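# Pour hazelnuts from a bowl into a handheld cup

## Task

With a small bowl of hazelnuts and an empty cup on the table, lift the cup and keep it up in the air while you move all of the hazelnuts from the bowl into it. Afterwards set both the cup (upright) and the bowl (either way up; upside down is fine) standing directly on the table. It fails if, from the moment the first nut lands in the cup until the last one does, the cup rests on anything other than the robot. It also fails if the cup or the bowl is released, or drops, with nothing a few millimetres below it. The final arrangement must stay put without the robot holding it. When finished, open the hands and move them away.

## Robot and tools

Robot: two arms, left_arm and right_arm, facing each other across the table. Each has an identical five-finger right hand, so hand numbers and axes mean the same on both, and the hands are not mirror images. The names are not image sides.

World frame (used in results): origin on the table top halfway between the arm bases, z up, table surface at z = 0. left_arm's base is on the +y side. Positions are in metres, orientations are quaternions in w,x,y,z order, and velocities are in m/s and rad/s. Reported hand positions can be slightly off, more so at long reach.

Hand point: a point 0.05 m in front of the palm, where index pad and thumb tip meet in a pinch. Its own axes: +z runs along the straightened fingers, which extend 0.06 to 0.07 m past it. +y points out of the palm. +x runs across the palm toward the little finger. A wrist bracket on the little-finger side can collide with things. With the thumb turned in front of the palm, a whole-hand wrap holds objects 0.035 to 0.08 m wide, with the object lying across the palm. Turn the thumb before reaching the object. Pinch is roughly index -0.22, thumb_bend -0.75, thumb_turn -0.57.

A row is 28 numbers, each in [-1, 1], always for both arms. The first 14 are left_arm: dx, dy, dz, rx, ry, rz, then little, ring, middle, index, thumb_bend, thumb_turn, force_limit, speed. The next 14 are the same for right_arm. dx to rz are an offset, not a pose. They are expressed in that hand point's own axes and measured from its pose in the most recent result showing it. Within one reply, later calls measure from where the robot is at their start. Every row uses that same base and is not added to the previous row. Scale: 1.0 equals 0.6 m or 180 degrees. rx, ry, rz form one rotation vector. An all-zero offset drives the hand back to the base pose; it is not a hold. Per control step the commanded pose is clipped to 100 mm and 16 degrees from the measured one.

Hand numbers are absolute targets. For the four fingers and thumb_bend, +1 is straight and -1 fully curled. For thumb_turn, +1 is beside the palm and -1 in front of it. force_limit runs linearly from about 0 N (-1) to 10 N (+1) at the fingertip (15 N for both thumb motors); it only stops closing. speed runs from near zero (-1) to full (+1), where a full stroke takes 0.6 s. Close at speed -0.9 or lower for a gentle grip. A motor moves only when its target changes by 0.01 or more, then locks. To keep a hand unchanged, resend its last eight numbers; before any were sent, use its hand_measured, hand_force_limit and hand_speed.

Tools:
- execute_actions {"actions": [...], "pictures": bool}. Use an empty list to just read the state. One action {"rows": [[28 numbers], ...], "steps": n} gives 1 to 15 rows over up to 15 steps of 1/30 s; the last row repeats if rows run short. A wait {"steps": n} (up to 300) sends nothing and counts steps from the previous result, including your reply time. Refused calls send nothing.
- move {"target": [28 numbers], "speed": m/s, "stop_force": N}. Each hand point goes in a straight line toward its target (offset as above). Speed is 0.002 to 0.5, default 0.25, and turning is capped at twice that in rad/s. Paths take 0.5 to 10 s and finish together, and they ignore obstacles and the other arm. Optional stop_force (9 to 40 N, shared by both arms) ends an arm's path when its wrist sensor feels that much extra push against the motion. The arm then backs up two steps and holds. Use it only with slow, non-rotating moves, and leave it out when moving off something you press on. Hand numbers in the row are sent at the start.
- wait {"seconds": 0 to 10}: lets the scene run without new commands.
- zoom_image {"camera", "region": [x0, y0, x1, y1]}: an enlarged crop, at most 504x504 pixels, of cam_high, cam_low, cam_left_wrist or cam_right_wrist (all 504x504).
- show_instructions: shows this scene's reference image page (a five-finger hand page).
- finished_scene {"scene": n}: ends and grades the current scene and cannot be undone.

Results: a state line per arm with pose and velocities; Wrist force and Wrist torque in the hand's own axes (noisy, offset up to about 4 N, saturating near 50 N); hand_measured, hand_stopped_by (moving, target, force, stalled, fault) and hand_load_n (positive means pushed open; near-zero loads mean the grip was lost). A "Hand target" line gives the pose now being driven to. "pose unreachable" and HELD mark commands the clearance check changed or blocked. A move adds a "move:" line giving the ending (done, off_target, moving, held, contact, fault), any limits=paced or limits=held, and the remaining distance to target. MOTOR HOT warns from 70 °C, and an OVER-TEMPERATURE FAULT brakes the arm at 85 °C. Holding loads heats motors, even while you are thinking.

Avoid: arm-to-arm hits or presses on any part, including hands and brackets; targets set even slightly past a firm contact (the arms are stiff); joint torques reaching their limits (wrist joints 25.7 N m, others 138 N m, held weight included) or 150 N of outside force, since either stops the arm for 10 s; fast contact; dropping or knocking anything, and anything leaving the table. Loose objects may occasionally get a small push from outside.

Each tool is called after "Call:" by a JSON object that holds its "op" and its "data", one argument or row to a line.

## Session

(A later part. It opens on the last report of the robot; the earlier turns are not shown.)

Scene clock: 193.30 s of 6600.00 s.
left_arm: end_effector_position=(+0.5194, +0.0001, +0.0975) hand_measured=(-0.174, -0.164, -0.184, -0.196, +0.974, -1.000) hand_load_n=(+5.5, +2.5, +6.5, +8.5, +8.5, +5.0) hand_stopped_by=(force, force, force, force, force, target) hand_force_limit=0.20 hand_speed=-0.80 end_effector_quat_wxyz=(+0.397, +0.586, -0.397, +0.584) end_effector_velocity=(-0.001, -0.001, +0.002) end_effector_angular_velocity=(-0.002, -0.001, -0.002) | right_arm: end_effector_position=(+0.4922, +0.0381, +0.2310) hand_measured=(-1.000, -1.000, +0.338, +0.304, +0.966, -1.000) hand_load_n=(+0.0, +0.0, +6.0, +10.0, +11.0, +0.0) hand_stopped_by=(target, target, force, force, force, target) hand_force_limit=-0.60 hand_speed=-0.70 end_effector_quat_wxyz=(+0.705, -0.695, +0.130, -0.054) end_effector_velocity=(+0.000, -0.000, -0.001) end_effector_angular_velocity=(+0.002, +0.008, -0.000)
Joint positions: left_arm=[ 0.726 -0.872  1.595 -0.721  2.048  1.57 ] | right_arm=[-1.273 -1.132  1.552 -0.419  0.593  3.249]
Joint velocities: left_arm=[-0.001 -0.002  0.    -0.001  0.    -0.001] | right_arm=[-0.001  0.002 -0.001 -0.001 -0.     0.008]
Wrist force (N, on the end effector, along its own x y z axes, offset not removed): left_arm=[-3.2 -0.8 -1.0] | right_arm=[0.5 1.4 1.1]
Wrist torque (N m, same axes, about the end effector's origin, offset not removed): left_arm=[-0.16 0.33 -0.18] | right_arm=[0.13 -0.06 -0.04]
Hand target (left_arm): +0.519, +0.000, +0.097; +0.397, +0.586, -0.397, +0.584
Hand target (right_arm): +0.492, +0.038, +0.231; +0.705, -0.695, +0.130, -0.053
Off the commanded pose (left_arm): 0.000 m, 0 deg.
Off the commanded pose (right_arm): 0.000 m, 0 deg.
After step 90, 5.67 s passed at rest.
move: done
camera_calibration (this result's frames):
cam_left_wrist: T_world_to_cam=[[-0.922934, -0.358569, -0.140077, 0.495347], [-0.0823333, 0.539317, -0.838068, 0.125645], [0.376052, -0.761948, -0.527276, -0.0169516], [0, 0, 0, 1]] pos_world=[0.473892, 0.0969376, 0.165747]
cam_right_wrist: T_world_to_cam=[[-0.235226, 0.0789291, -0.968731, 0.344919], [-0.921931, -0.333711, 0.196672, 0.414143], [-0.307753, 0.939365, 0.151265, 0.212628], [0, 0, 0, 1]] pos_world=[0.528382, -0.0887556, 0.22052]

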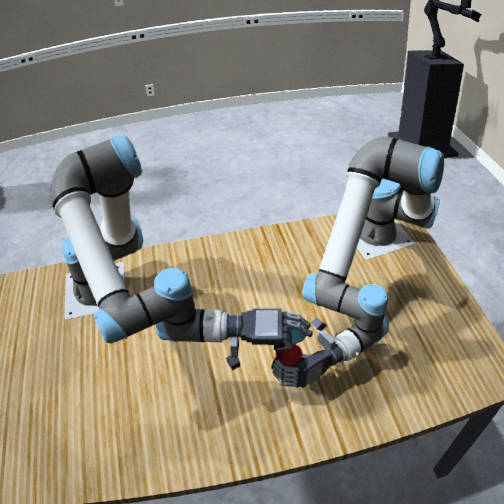

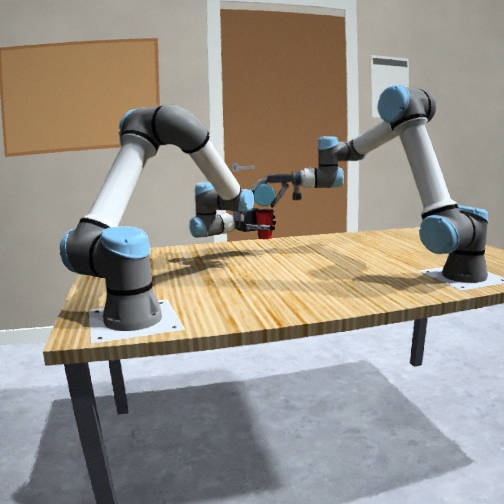

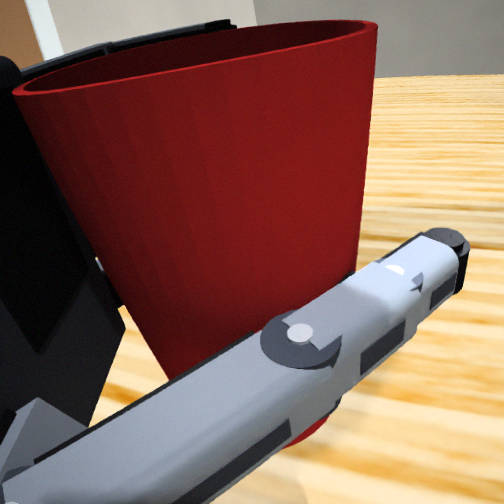

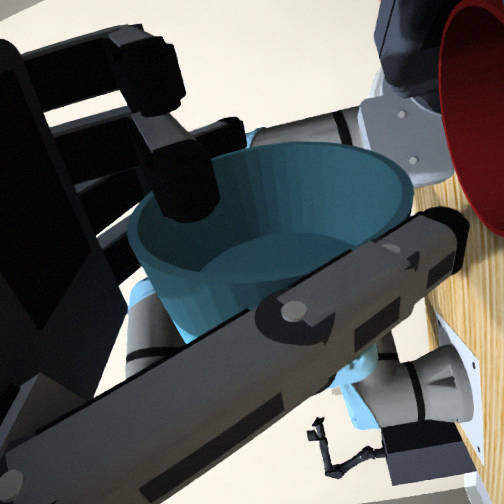

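Call:
{"op": "move", "data": {
  "target": [0,0,0,0,0,0,-1,-1,-1,-1,-1,-1,0.2,-0.8,0,-0.04,-0.3,0,0,-0.534,-1,-1,-1,-1,-1,-1,-0.6,-0.7],
  "speed": 0.15
}}

Call:
{"op": "zoom_image", "data": {
  "camera": "cam_high",
  "region": [130, 240, 430, 470]
}}

Scene clock: 212.00 s of 6600.00 s.
left_arm: end_effector_position=(+0.5194, +0.0001, +0.0975) hand_measured=(-0.174, -0.164, -0.184, -0.196, +0.974, -1.000) hand_load_n=(+5.5, +2.5, +6.5, +8.5, +8.5, +5.0) hand_stopped_by=(force, force, force, force, force, target) hand_force_limit=0.20 hand_speed=-0.80 end_effector_quat_wxyz=(+0.397, +0.586, -0.397, +0.584) end_effector_velocity=(+0.000, -0.000, +0.002) end_effector_angular_velocity=(-0.002, -0.004, +0.000) | right_arm: end_effector_position=(+0.4485, -0.1363, +0.2547) hand_measured=(-1.000, -1.000, +0.338, +0.304, +0.966, -1.000) hand_load_n=(+0.0, +0.0, +6.0, +10.0, +11.0, +0.5) hand_stopped_by=(target, target, force, force, force, target) hand_force_limit=-0.60 hand_speed=-0.70 end_effector_quat_wxyz=(-0.432, +0.561, +0.430, +0.560) end_effector_velocity=(-0.000, -0.002, +0.000) end_effector_angular_velocity=(-0.007, -0.015, -0.001)
Joint positions: left_arm=[ 0.726 -0.872  1.595 -0.721  2.048  1.57 ] | right_arm=[-1.548 -1.571  2.112 -0.543  0.318  1.576]
Joint velocities: left_arm=[ 0.    -0.002 -0.    -0.001  0.     0.001] | right_arm=[-0.005 -0.002  0.001  0.009 -0.004 -0.025]
Wrist force (N, on the end effector, along its own x y z axes, offset not removed): left_arm=[-2.2 -0.3 -0.8] | right_arm=[-1.4 0.4 -2.6]
Wrist torque (N m, same axes, about the end effector's origin, offset not removed): left_arm=[-0.12 0.18 -0.08] | right_arm=[0.32 0.16 0.05]
Hand target (left_arm): +0.519, +0.000, +0.097; +0.397, +0.586, -0.397, +0.584
Hand target (right_arm): +0.448, -0.137, +0.255; -0.431, +0.561, +0.430, +0.560
Off the commanded pose (left_arm): 0.000 m, 0 deg.
Off the commanded pose (right_arm): 0.000 m, 0 deg.
After step 90, 9.67 s passed at rest.
move: done
camera_calibration (this result's frames):
cam_left_wrist: T_world_to_cam=[[-0.922933, -0.358569, -0.140078, 0.495347], [-0.0823331, 0.539317, -0.838068, 0.125645], [0.376052, -0.761948, -0.527276, -0.0169518], [0, 0, 0, 1]] pos_world=[0.473892, 0.0969375, 0.165748]
cam_right_wrist: T_world_to_cam=[[0.960063, -0.239269, -0.145014, -0.417933], [-0.25169, -0.512233, -0.821139, 0.245312], [0.122192, 0.824844, -0.551998, 0.330104], [0, 0, 0, 1]] pos_world=[0.422648, -0.246626, 0.323046]

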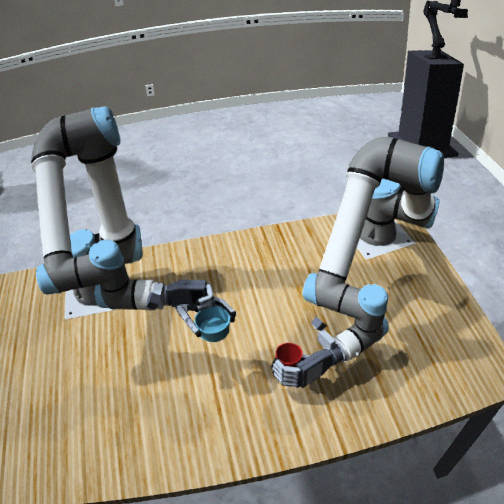

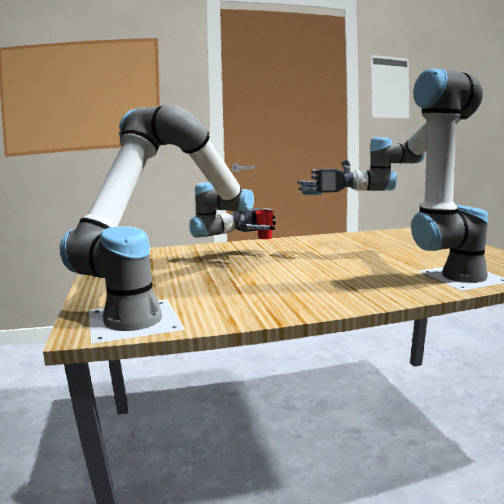

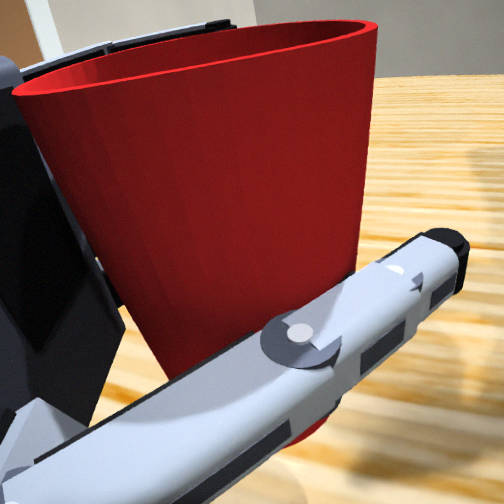

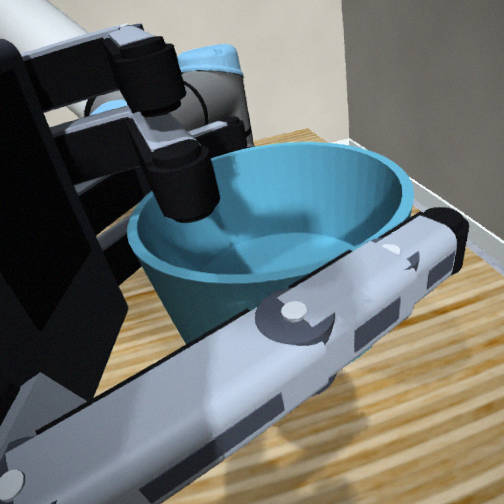

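Region (130, 240, 430, 470) of cam_high's 504x504 image, scaled by 1.680, with more detail than that image has; it fills the top 386 rows of this view, and the rest is white.

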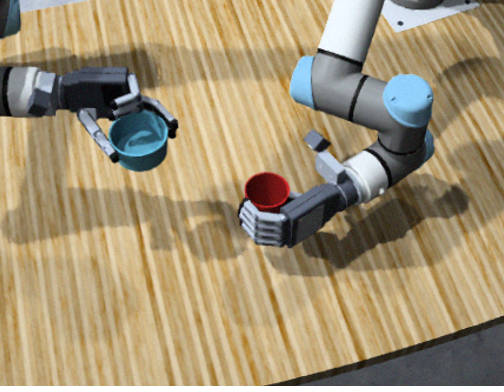

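Call:
{"op": "move", "data": {
  "target": [-0.08,-0.127,-0.183,0.128,0,0,-1,-1,-1,-1,-1,-1,0.2,-0.8,-0.366,0.1,0,-0.167,0,0,-1,-1,-1,-1,-1,-1,-0.6,-0.7],
  "speed": 0.1
}}

Call:
{"op": "move", "data": {
  "target": [-0.035,0,0,0,0,0,-1,-1,-1,-1,-1,-1,0.2,-0.8,-0.035,0,0,0,0,0,-1,-1,-1,-1,-1,-1,-0.6,-0.7],
  "speed": 0.004,
  "stop_force": 9
}}

Scene clock: 225.27 s of 6600.00 s.
left_arm: end_effector_position=(+0.5495, +0.1301, +0.0498) hand_measured=(-0.174, -0.164, -0.184, -0.196, +0.974, -1.000) hand_load_n=(+5.5, +2.5, +6.5, +8.5, +8.5, +5.0) hand_stopped_by=(force, force, force, force, force, target) hand_force_limit=0.20 hand_speed=-0.80 end_effector_quat_wxyz=(+0.272, +0.653, -0.272, +0.652) end_effector_velocity=(+0.000, +0.001, -0.002) end_effector_angular_velocity=(+0.000, +0.003, +0.005) | right_arm: end_effector_position=(+0.5056, -0.1516, +0.0353) hand_measured=(-1.000, -1.000, +0.338, +0.304, +0.966, -1.000) hand_load_n=(+0.0, +0.0, +6.0, +10.0, +11.0, +0.5) hand_stopped_by=(target, target, force, force, force, target) hand_force_limit=-0.60 hand_speed=-0.70 end_effector_quat_wxyz=(-0.272, +0.654, +0.270, +0.652) end_effector_velocity=(+0.001, -0.000, -0.002) end_effector_angular_velocity=(+0.001, -0.002, -0.008)
Joint positions: left_arm=[ 0.787 -0.949  1.937 -0.985  1.708  1.57 ] | right_arm=[-1.305 -1.064  2.278 -1.21   1.084  1.572]
Joint velocities: left_arm=[-0.     0.002  0.003 -0.003 -0.005 -0.002] | right_arm=[ 0.005  0.009 -0.003 -0.009  0.013  0.001]
Wrist force (N, on the end effector, along its own x y z axes, offset not removed): left_arm=[-2.1 -1.4 0.1] | right_arm=[2.9 0.4 0.2]
Wrist torque (N m, same axes, about the end effector's origin, offset not removed): left_arm=[-0.32 0.18 -0.15] | right_arm=[0.02 -0.61 0.37]
Hand target (left_arm): +0.550, +0.130, +0.050; +0.272, +0.653, -0.272, +0.652
Hand target (right_arm): +0.506, -0.152, +0.035; -0.271, +0.654, +0.270, +0.652
Off the commanded pose (left_arm): 0.000 m, 0 deg.
Off the commanded pose (right_arm): 0.000 m, 0 deg.
After step 90, 7.17 s passed at rest.
move: done
camera_calibration (this result's frames):
cam_left_wrist: T_world_to_cam=[[-0.709313, -0.690641, -0.141033, 0.488905], [-0.286113, 0.46494, -0.837837, 0.139704], [0.644216, -0.553937, -0.527389, -0.128696], [0, 0, 0, 1]] pos_world=[0.469666, 0.201414, 0.118129]
cam_right_wrist: T_world_to_cam=[[0.711498, -0.687726, -0.14423, -0.45056], [-0.475407, -0.319971, -0.819516, 0.21385], [0.517453, 0.651652, -0.554609, -0.0113868], [0, 0, 0, 1]] pos_world=[0.428131, -0.234016, 0.103954]

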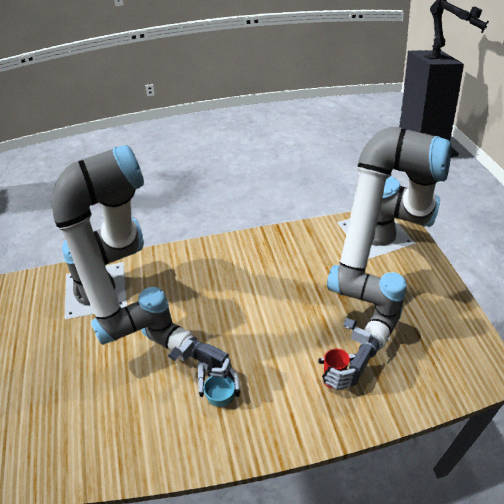

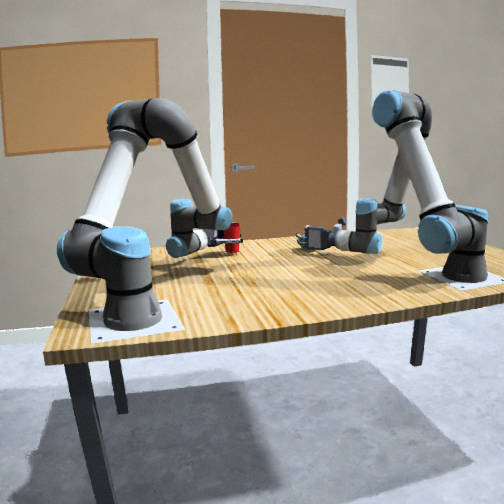

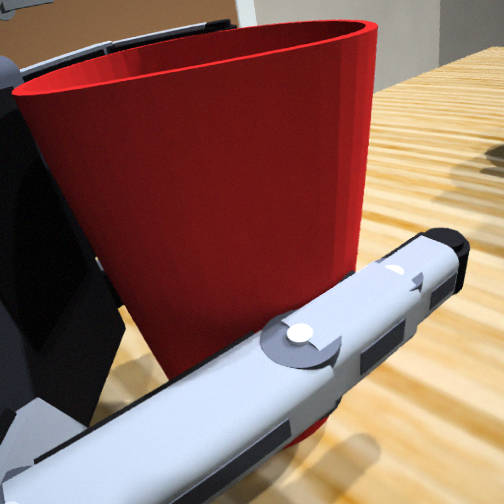

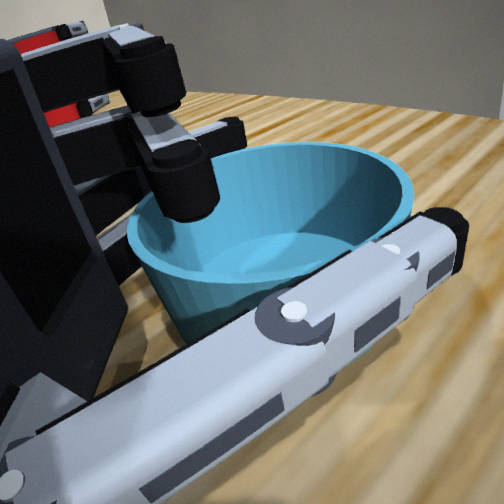

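Scene clock: 228.77 s of 6600.00 s.
left_arm: end_effector_position=(+0.5495, +0.1301, +0.0374) hand_measured=(-0.174, -0.164, -0.184, -0.196, +0.974, -1.000) hand_load_n=(+7.5, +3.5, +7.5, +8.0, +8.5, +1.5) hand_stopped_by=(force, force, force, force, force, target) hand_force_limit=0.20 hand_speed=-0.80 end_effector_quat_wxyz=(+0.273, +0.653, -0.272, +0.652) end_effector_velocity=(-0.000, +0.000, +0.001) end_effector_angular_velocity=(+0.001, +0.002, -0.000) | right_arm: end_effector_position=(+0.5056, -0.1516, +0.0239) hand_measured=(-1.000, -1.000, +0.338, +0.304, +0.966, -1.000) hand_load_n=(+0.0, +0.0, +6.0, +10.0, +11.0, -1.0) hand_stopped_by=(target, target, force, force, force, target) hand_force_limit=-0.60 hand_speed=-0.70 end_effector_quat_wxyz=(-0.272, +0.654, +0.270, +0.652) end_effector_velocity=(+0.000, -0.000, +0.001) end_effector_angular_velocity=(+0.000, -0.001, -0.001)
Joint positions: left_arm=[ 0.787 -0.923  1.938 -1.013  1.708  1.57 ] | right_arm=[-1.305 -1.031  2.277 -1.244  1.084  1.572]
Joint velocities: left_arm=[ 0.001 -0.003 -0.     0.005  0.001 -0.   ] | right_arm=[-0.001 -0.002  0.     0.     0.    -0.   ]
Wrist force (N, on the end effector, along its own x y z axes, offset not removed): left_arm=[10.9 -0.6 5.0] | right_arm=[9.5 -0.6 1.7]
Wrist torque (N m, same axes, about the end effector's origin, offset not removed): left_arm=[-0.18 -0.27 -0.15] | right_arm=[-0.13 -0.04 0.18]
Hand target (left_arm): +0.549, +0.130, +0.038; +0.273, +0.653, -0.272, +0.652
Hand target (right_arm): +0.506, -0.152, +0.024; -0.272, +0.654, +0.270, +0.652
Off the commanded pose (left_arm): 0.009 m, 0 deg.
Off the commanded pose (right_arm): 0.010 m, 0 deg.
move: contact (left_arm, right_arm)
camera_calibration (this result's frames):
cam_left_wrist: T_world_to_cam=[[-0.709285, -0.690663, -0.141066, 0.487147], [-0.285963, 0.464823, -0.837953, 0.12922], [0.644314, -0.554007, -0.527196, -0.135303], [0, 0, 0, 1]] pos_world=[0.469656, 0.201431, 0.105669]
cam_right_wrist: T_world_to_cam=[[0.711529, -0.687715, -0.144135, -0.452195], [-0.475287, -0.319971, -0.819586, 0.204511], [0.517522, 0.651664, -0.554531, -0.0177454], [0, 0, 0, 1]] pos_world=[0.428135, -0.23398, 0.0925965]

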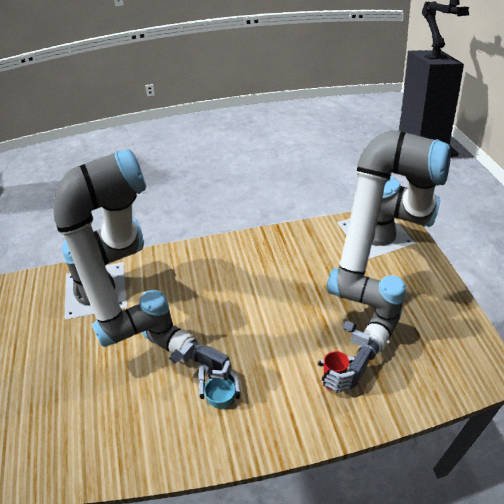

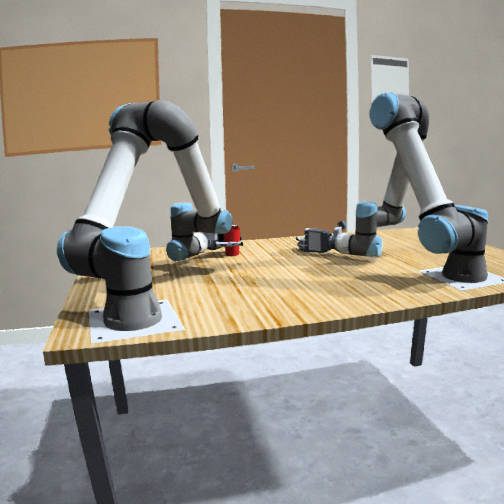

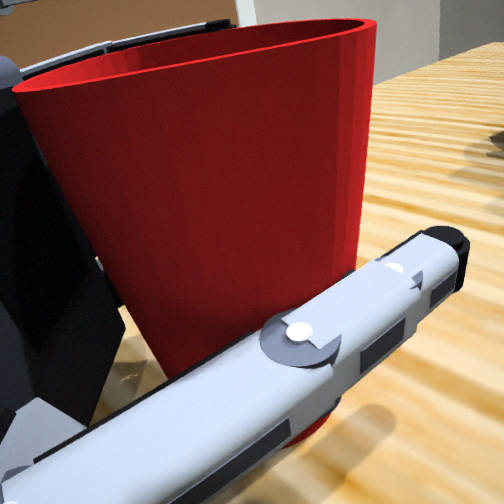

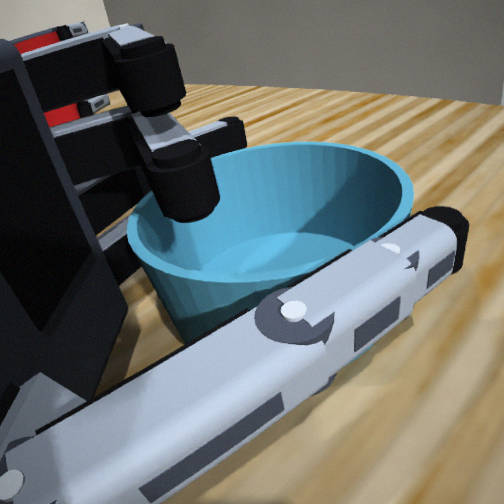

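Call:
{"op": "move", "data": {
  "target": [0,0,0,0,0,0,1,1,1,1,1,-1,0.2,-0.7,0,0,0,0,0,0,-1,-1,1,1,1,-1,-0.6,-0.7]
}}

Call:
{"op": "move", "data": {
  "target": [0.01,-0.02,-0.22,0,0,0,1,1,1,1,1,-1,0.2,-0.7,0.02,-0.02,-0.2,0,0,0,-1,-1,1,1,1,-1,-0.6,-0.7],
  "speed": 0.08
}}

Scene clock: 237.63 s of 6600.00 s.
left_arm: end_effector_position=(+0.5495, +0.1301, +0.0374) hand_measured=(+1.000, +1.000, +1.000, +1.000, +1.000, -1.000) hand_load_n=(+0.0, +0.0, +0.0, +0.0, +0.0, +0.0) hand_stopped_by=(target, target, target, target, target, target) hand_force_limit=0.20 hand_speed=-0.70 end_effector_quat_wxyz=(+0.273, +0.653, -0.272, +0.652) end_effector_velocity=(+0.000, +0.001, -0.001) end_effector_angular_velocity=(+0.000, +0.002, +0.001) | right_arm: end_effector_position=(+0.5056, -0.1516, +0.0239) hand_measured=(-1.000, -1.000, +1.000, +1.000, +1.000, -1.000) hand_load_n=(+0.0, +0.0, +0.0, +0.0, +0.0, +0.0) hand_stopped_by=(target, target, target, target, target, target) hand_force_limit=-0.60 hand_speed=-0.70 end_effector_quat_wxyz=(-0.272, +0.654, +0.270, +0.652) end_effector_velocity=(+0.001, -0.001, +0.001) end_effector_angular_velocity=(+0.000, -0.001, -0.003)
Joint positions: left_arm=[ 0.787 -0.923  1.938 -1.013  1.708  1.57 ] | right_arm=[-1.305 -1.031  2.277 -1.244  1.084  1.572]
Joint velocities: left_arm=[ 0.001  0.002 -0.     0.    -0.001 -0.001] | right_arm=[-0.001 -0.001 -0.     0.     0.003 -0.   ]
Wrist force (N, on the end effector, along its own x y z axes, offset not removed): left_arm=[-1.4 -0.8 1.0] | right_arm=[1.8 0.0 -0.2]
Wrist torque (N m, same axes, about the end effector's origin, offset not removed): left_arm=[-0.32 0.12 -0.10] | right_arm=[0.06 -0.22 0.12]
Hand target (left_arm): +0.549, +0.130, +0.037; +0.273, +0.653, -0.272, +0.652
Hand target (right_arm): +0.506, -0.152, +0.024; -0.272, +0.654, +0.270, +0.652
Off the commanded pose (left_arm): 0.000 m, 0 deg.
Off the commanded pose (right_arm): 0.000 m, 0 deg.
After step 90, 3.20 s passed at rest.
move: done
camera_calibration (this result's frames):
cam_left_wrist: T_world_to_cam=[[-0.709284, -0.690664, -0.141066, 0.487147], [-0.285964, 0.464822, -0.837953, 0.129221], [0.644314, -0.554007, -0.527196, -0.135304], [0, 0, 0, 1]] pos_world=[0.469656, 0.201431, 0.105669]
cam_right_wrist: T_world_to_cam=[[0.711528, -0.687715, -0.144135, -0.452195], [-0.475287, -0.319971, -0.819586, 0.204511], [0.517522, 0.651664, -0.554531, -0.0177455], [0, 0, 0, 1]] pos_world=[0.428135, -0.23398, 0.0925965]

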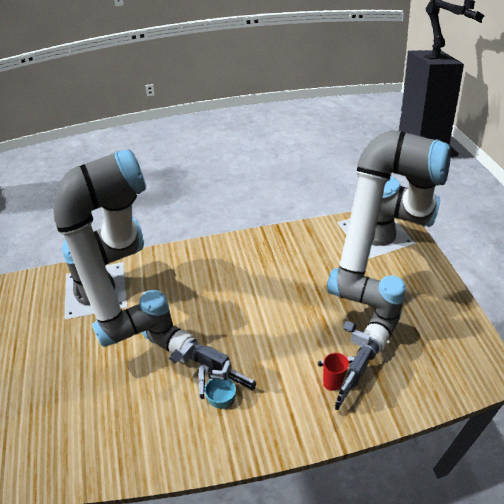

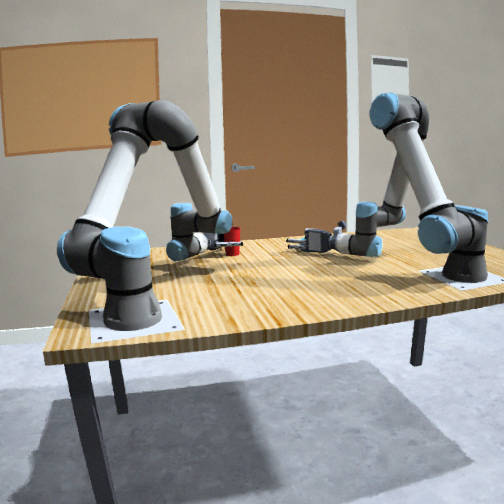

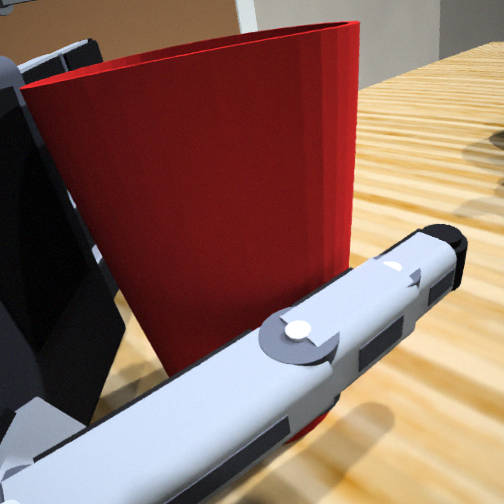

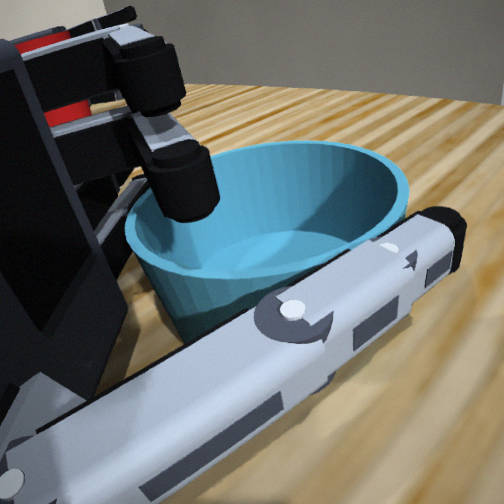

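Scene clock: 239.77 s of 6600.00 s.
left_arm: end_effector_position=(+0.4654, +0.2321, +0.0438) hand_measured=(+1.000, +1.000, +1.000, +1.000, +1.000, -1.000) hand_load_n=(+0.0, +0.0, +0.0, +0.0, +0.0, +0.0) hand_stopped_by=(target, target, target, target, target, target) hand_force_limit=0.20 hand_speed=-0.70 end_effector_quat_wxyz=(+0.272, +0.653, -0.272, +0.652) end_effector_velocity=(-0.002, +0.002, +0.000) end_effector_angular_velocity=(+0.000, -0.001, -0.000) | right_arm: end_effector_position=(+0.4127, -0.2278, +0.0360) hand_measured=(-1.000, -1.000, +1.000, +1.000, +1.000, -1.000) hand_load_n=(+0.0, +0.0, +0.0, +0.0, +0.0, +0.0) hand_stopped_by=(target, target, target, target, target, target) hand_force_limit=-0.60 hand_speed=-0.70 end_effector_quat_wxyz=(-0.272, +0.654, +0.270, +0.652) end_effector_velocity=(-0.002, -0.002, -0.000) end_effector_angular_velocity=(+0.001, +0.001, +0.001)
Joint positions: left_arm=[ 0.875 -1.082  2.265 -1.181  1.796  1.57 ] | right_arm=[-1.51  -1.186  2.629 -1.44   0.879  1.572]
Joint velocities: left_arm=[ 0.002 -0.003  0.006 -0.003  0.002  0.001] | right_arm=[-0.009 -0.002  0.008 -0.006 -0.01   0.001]
Wrist force (N, on the end effector, along its own x y z axes, offset not removed): left_arm=[-1.1 -0.9 -0.2] | right_arm=[1.1 -0.9 0.5]
Wrist torque (N m, same axes, about the end effector's origin, offset not removed): left_arm=[-0.25 0.09 -0.11] | right_arm=[-0.10 -0.21 0.01]
Hand target (left_arm): +0.465, +0.232, +0.044; +0.272, +0.653, -0.272, +0.652
Hand target (right_arm): +0.412, -0.228, +0.036; -0.272, +0.654, +0.270, +0.652
Off the commanded pose (left_arm): 0.000 m, 0 deg.
Off the commanded pose (right_arm): 0.000 m, 0 deg.
move: done
camera_calibration (this result's frames):
cam_left_wrist: T_world_to_cam=[[-0.709271, -0.690638, -0.141258, 0.498805], [-0.285876, 0.464968, -0.837902, 0.0630895], [0.644367, -0.553917, -0.527225, -0.021292], [0, 0, 0, 1]] pos_world=[0.385544, 0.303365, 0.112097]
cam_right_wrist: T_world_to_cam=[[0.711431, -0.687765, -0.14438, -0.436744], [-0.475406, -0.319705, -0.819621, 0.14597], [0.517548, 0.651742, -0.554415, 0.0867618], [0, 0, 0, 1]] pos_world=[0.335205, -0.310256, 0.104685]

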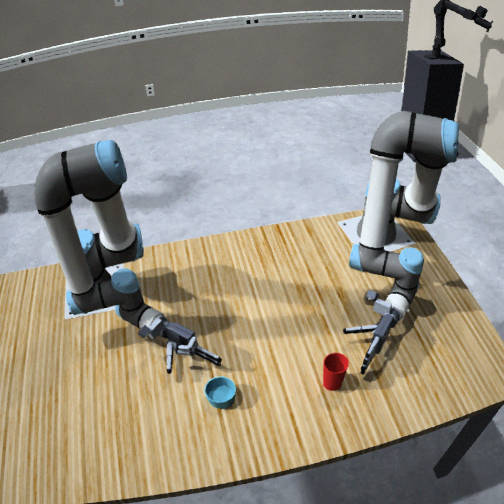

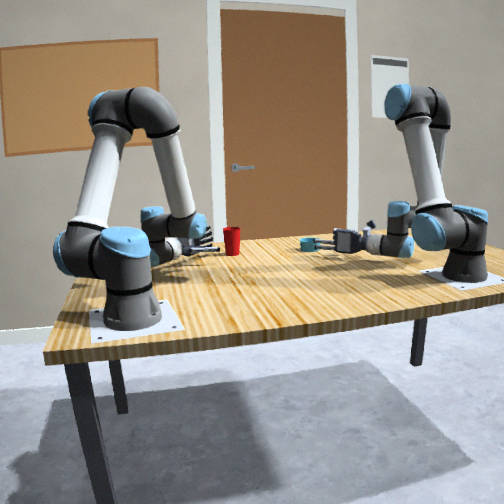

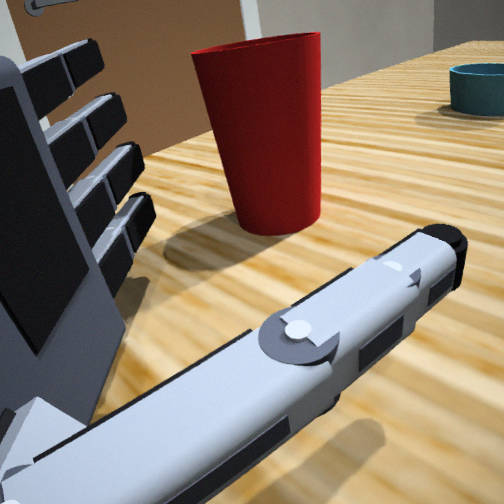

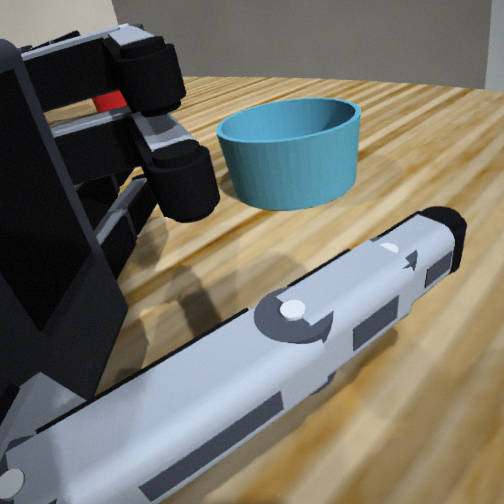

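Call:
{"op": "finished_scene", "data": {
  "scene": 2
}}

The scene is finished: the task was done.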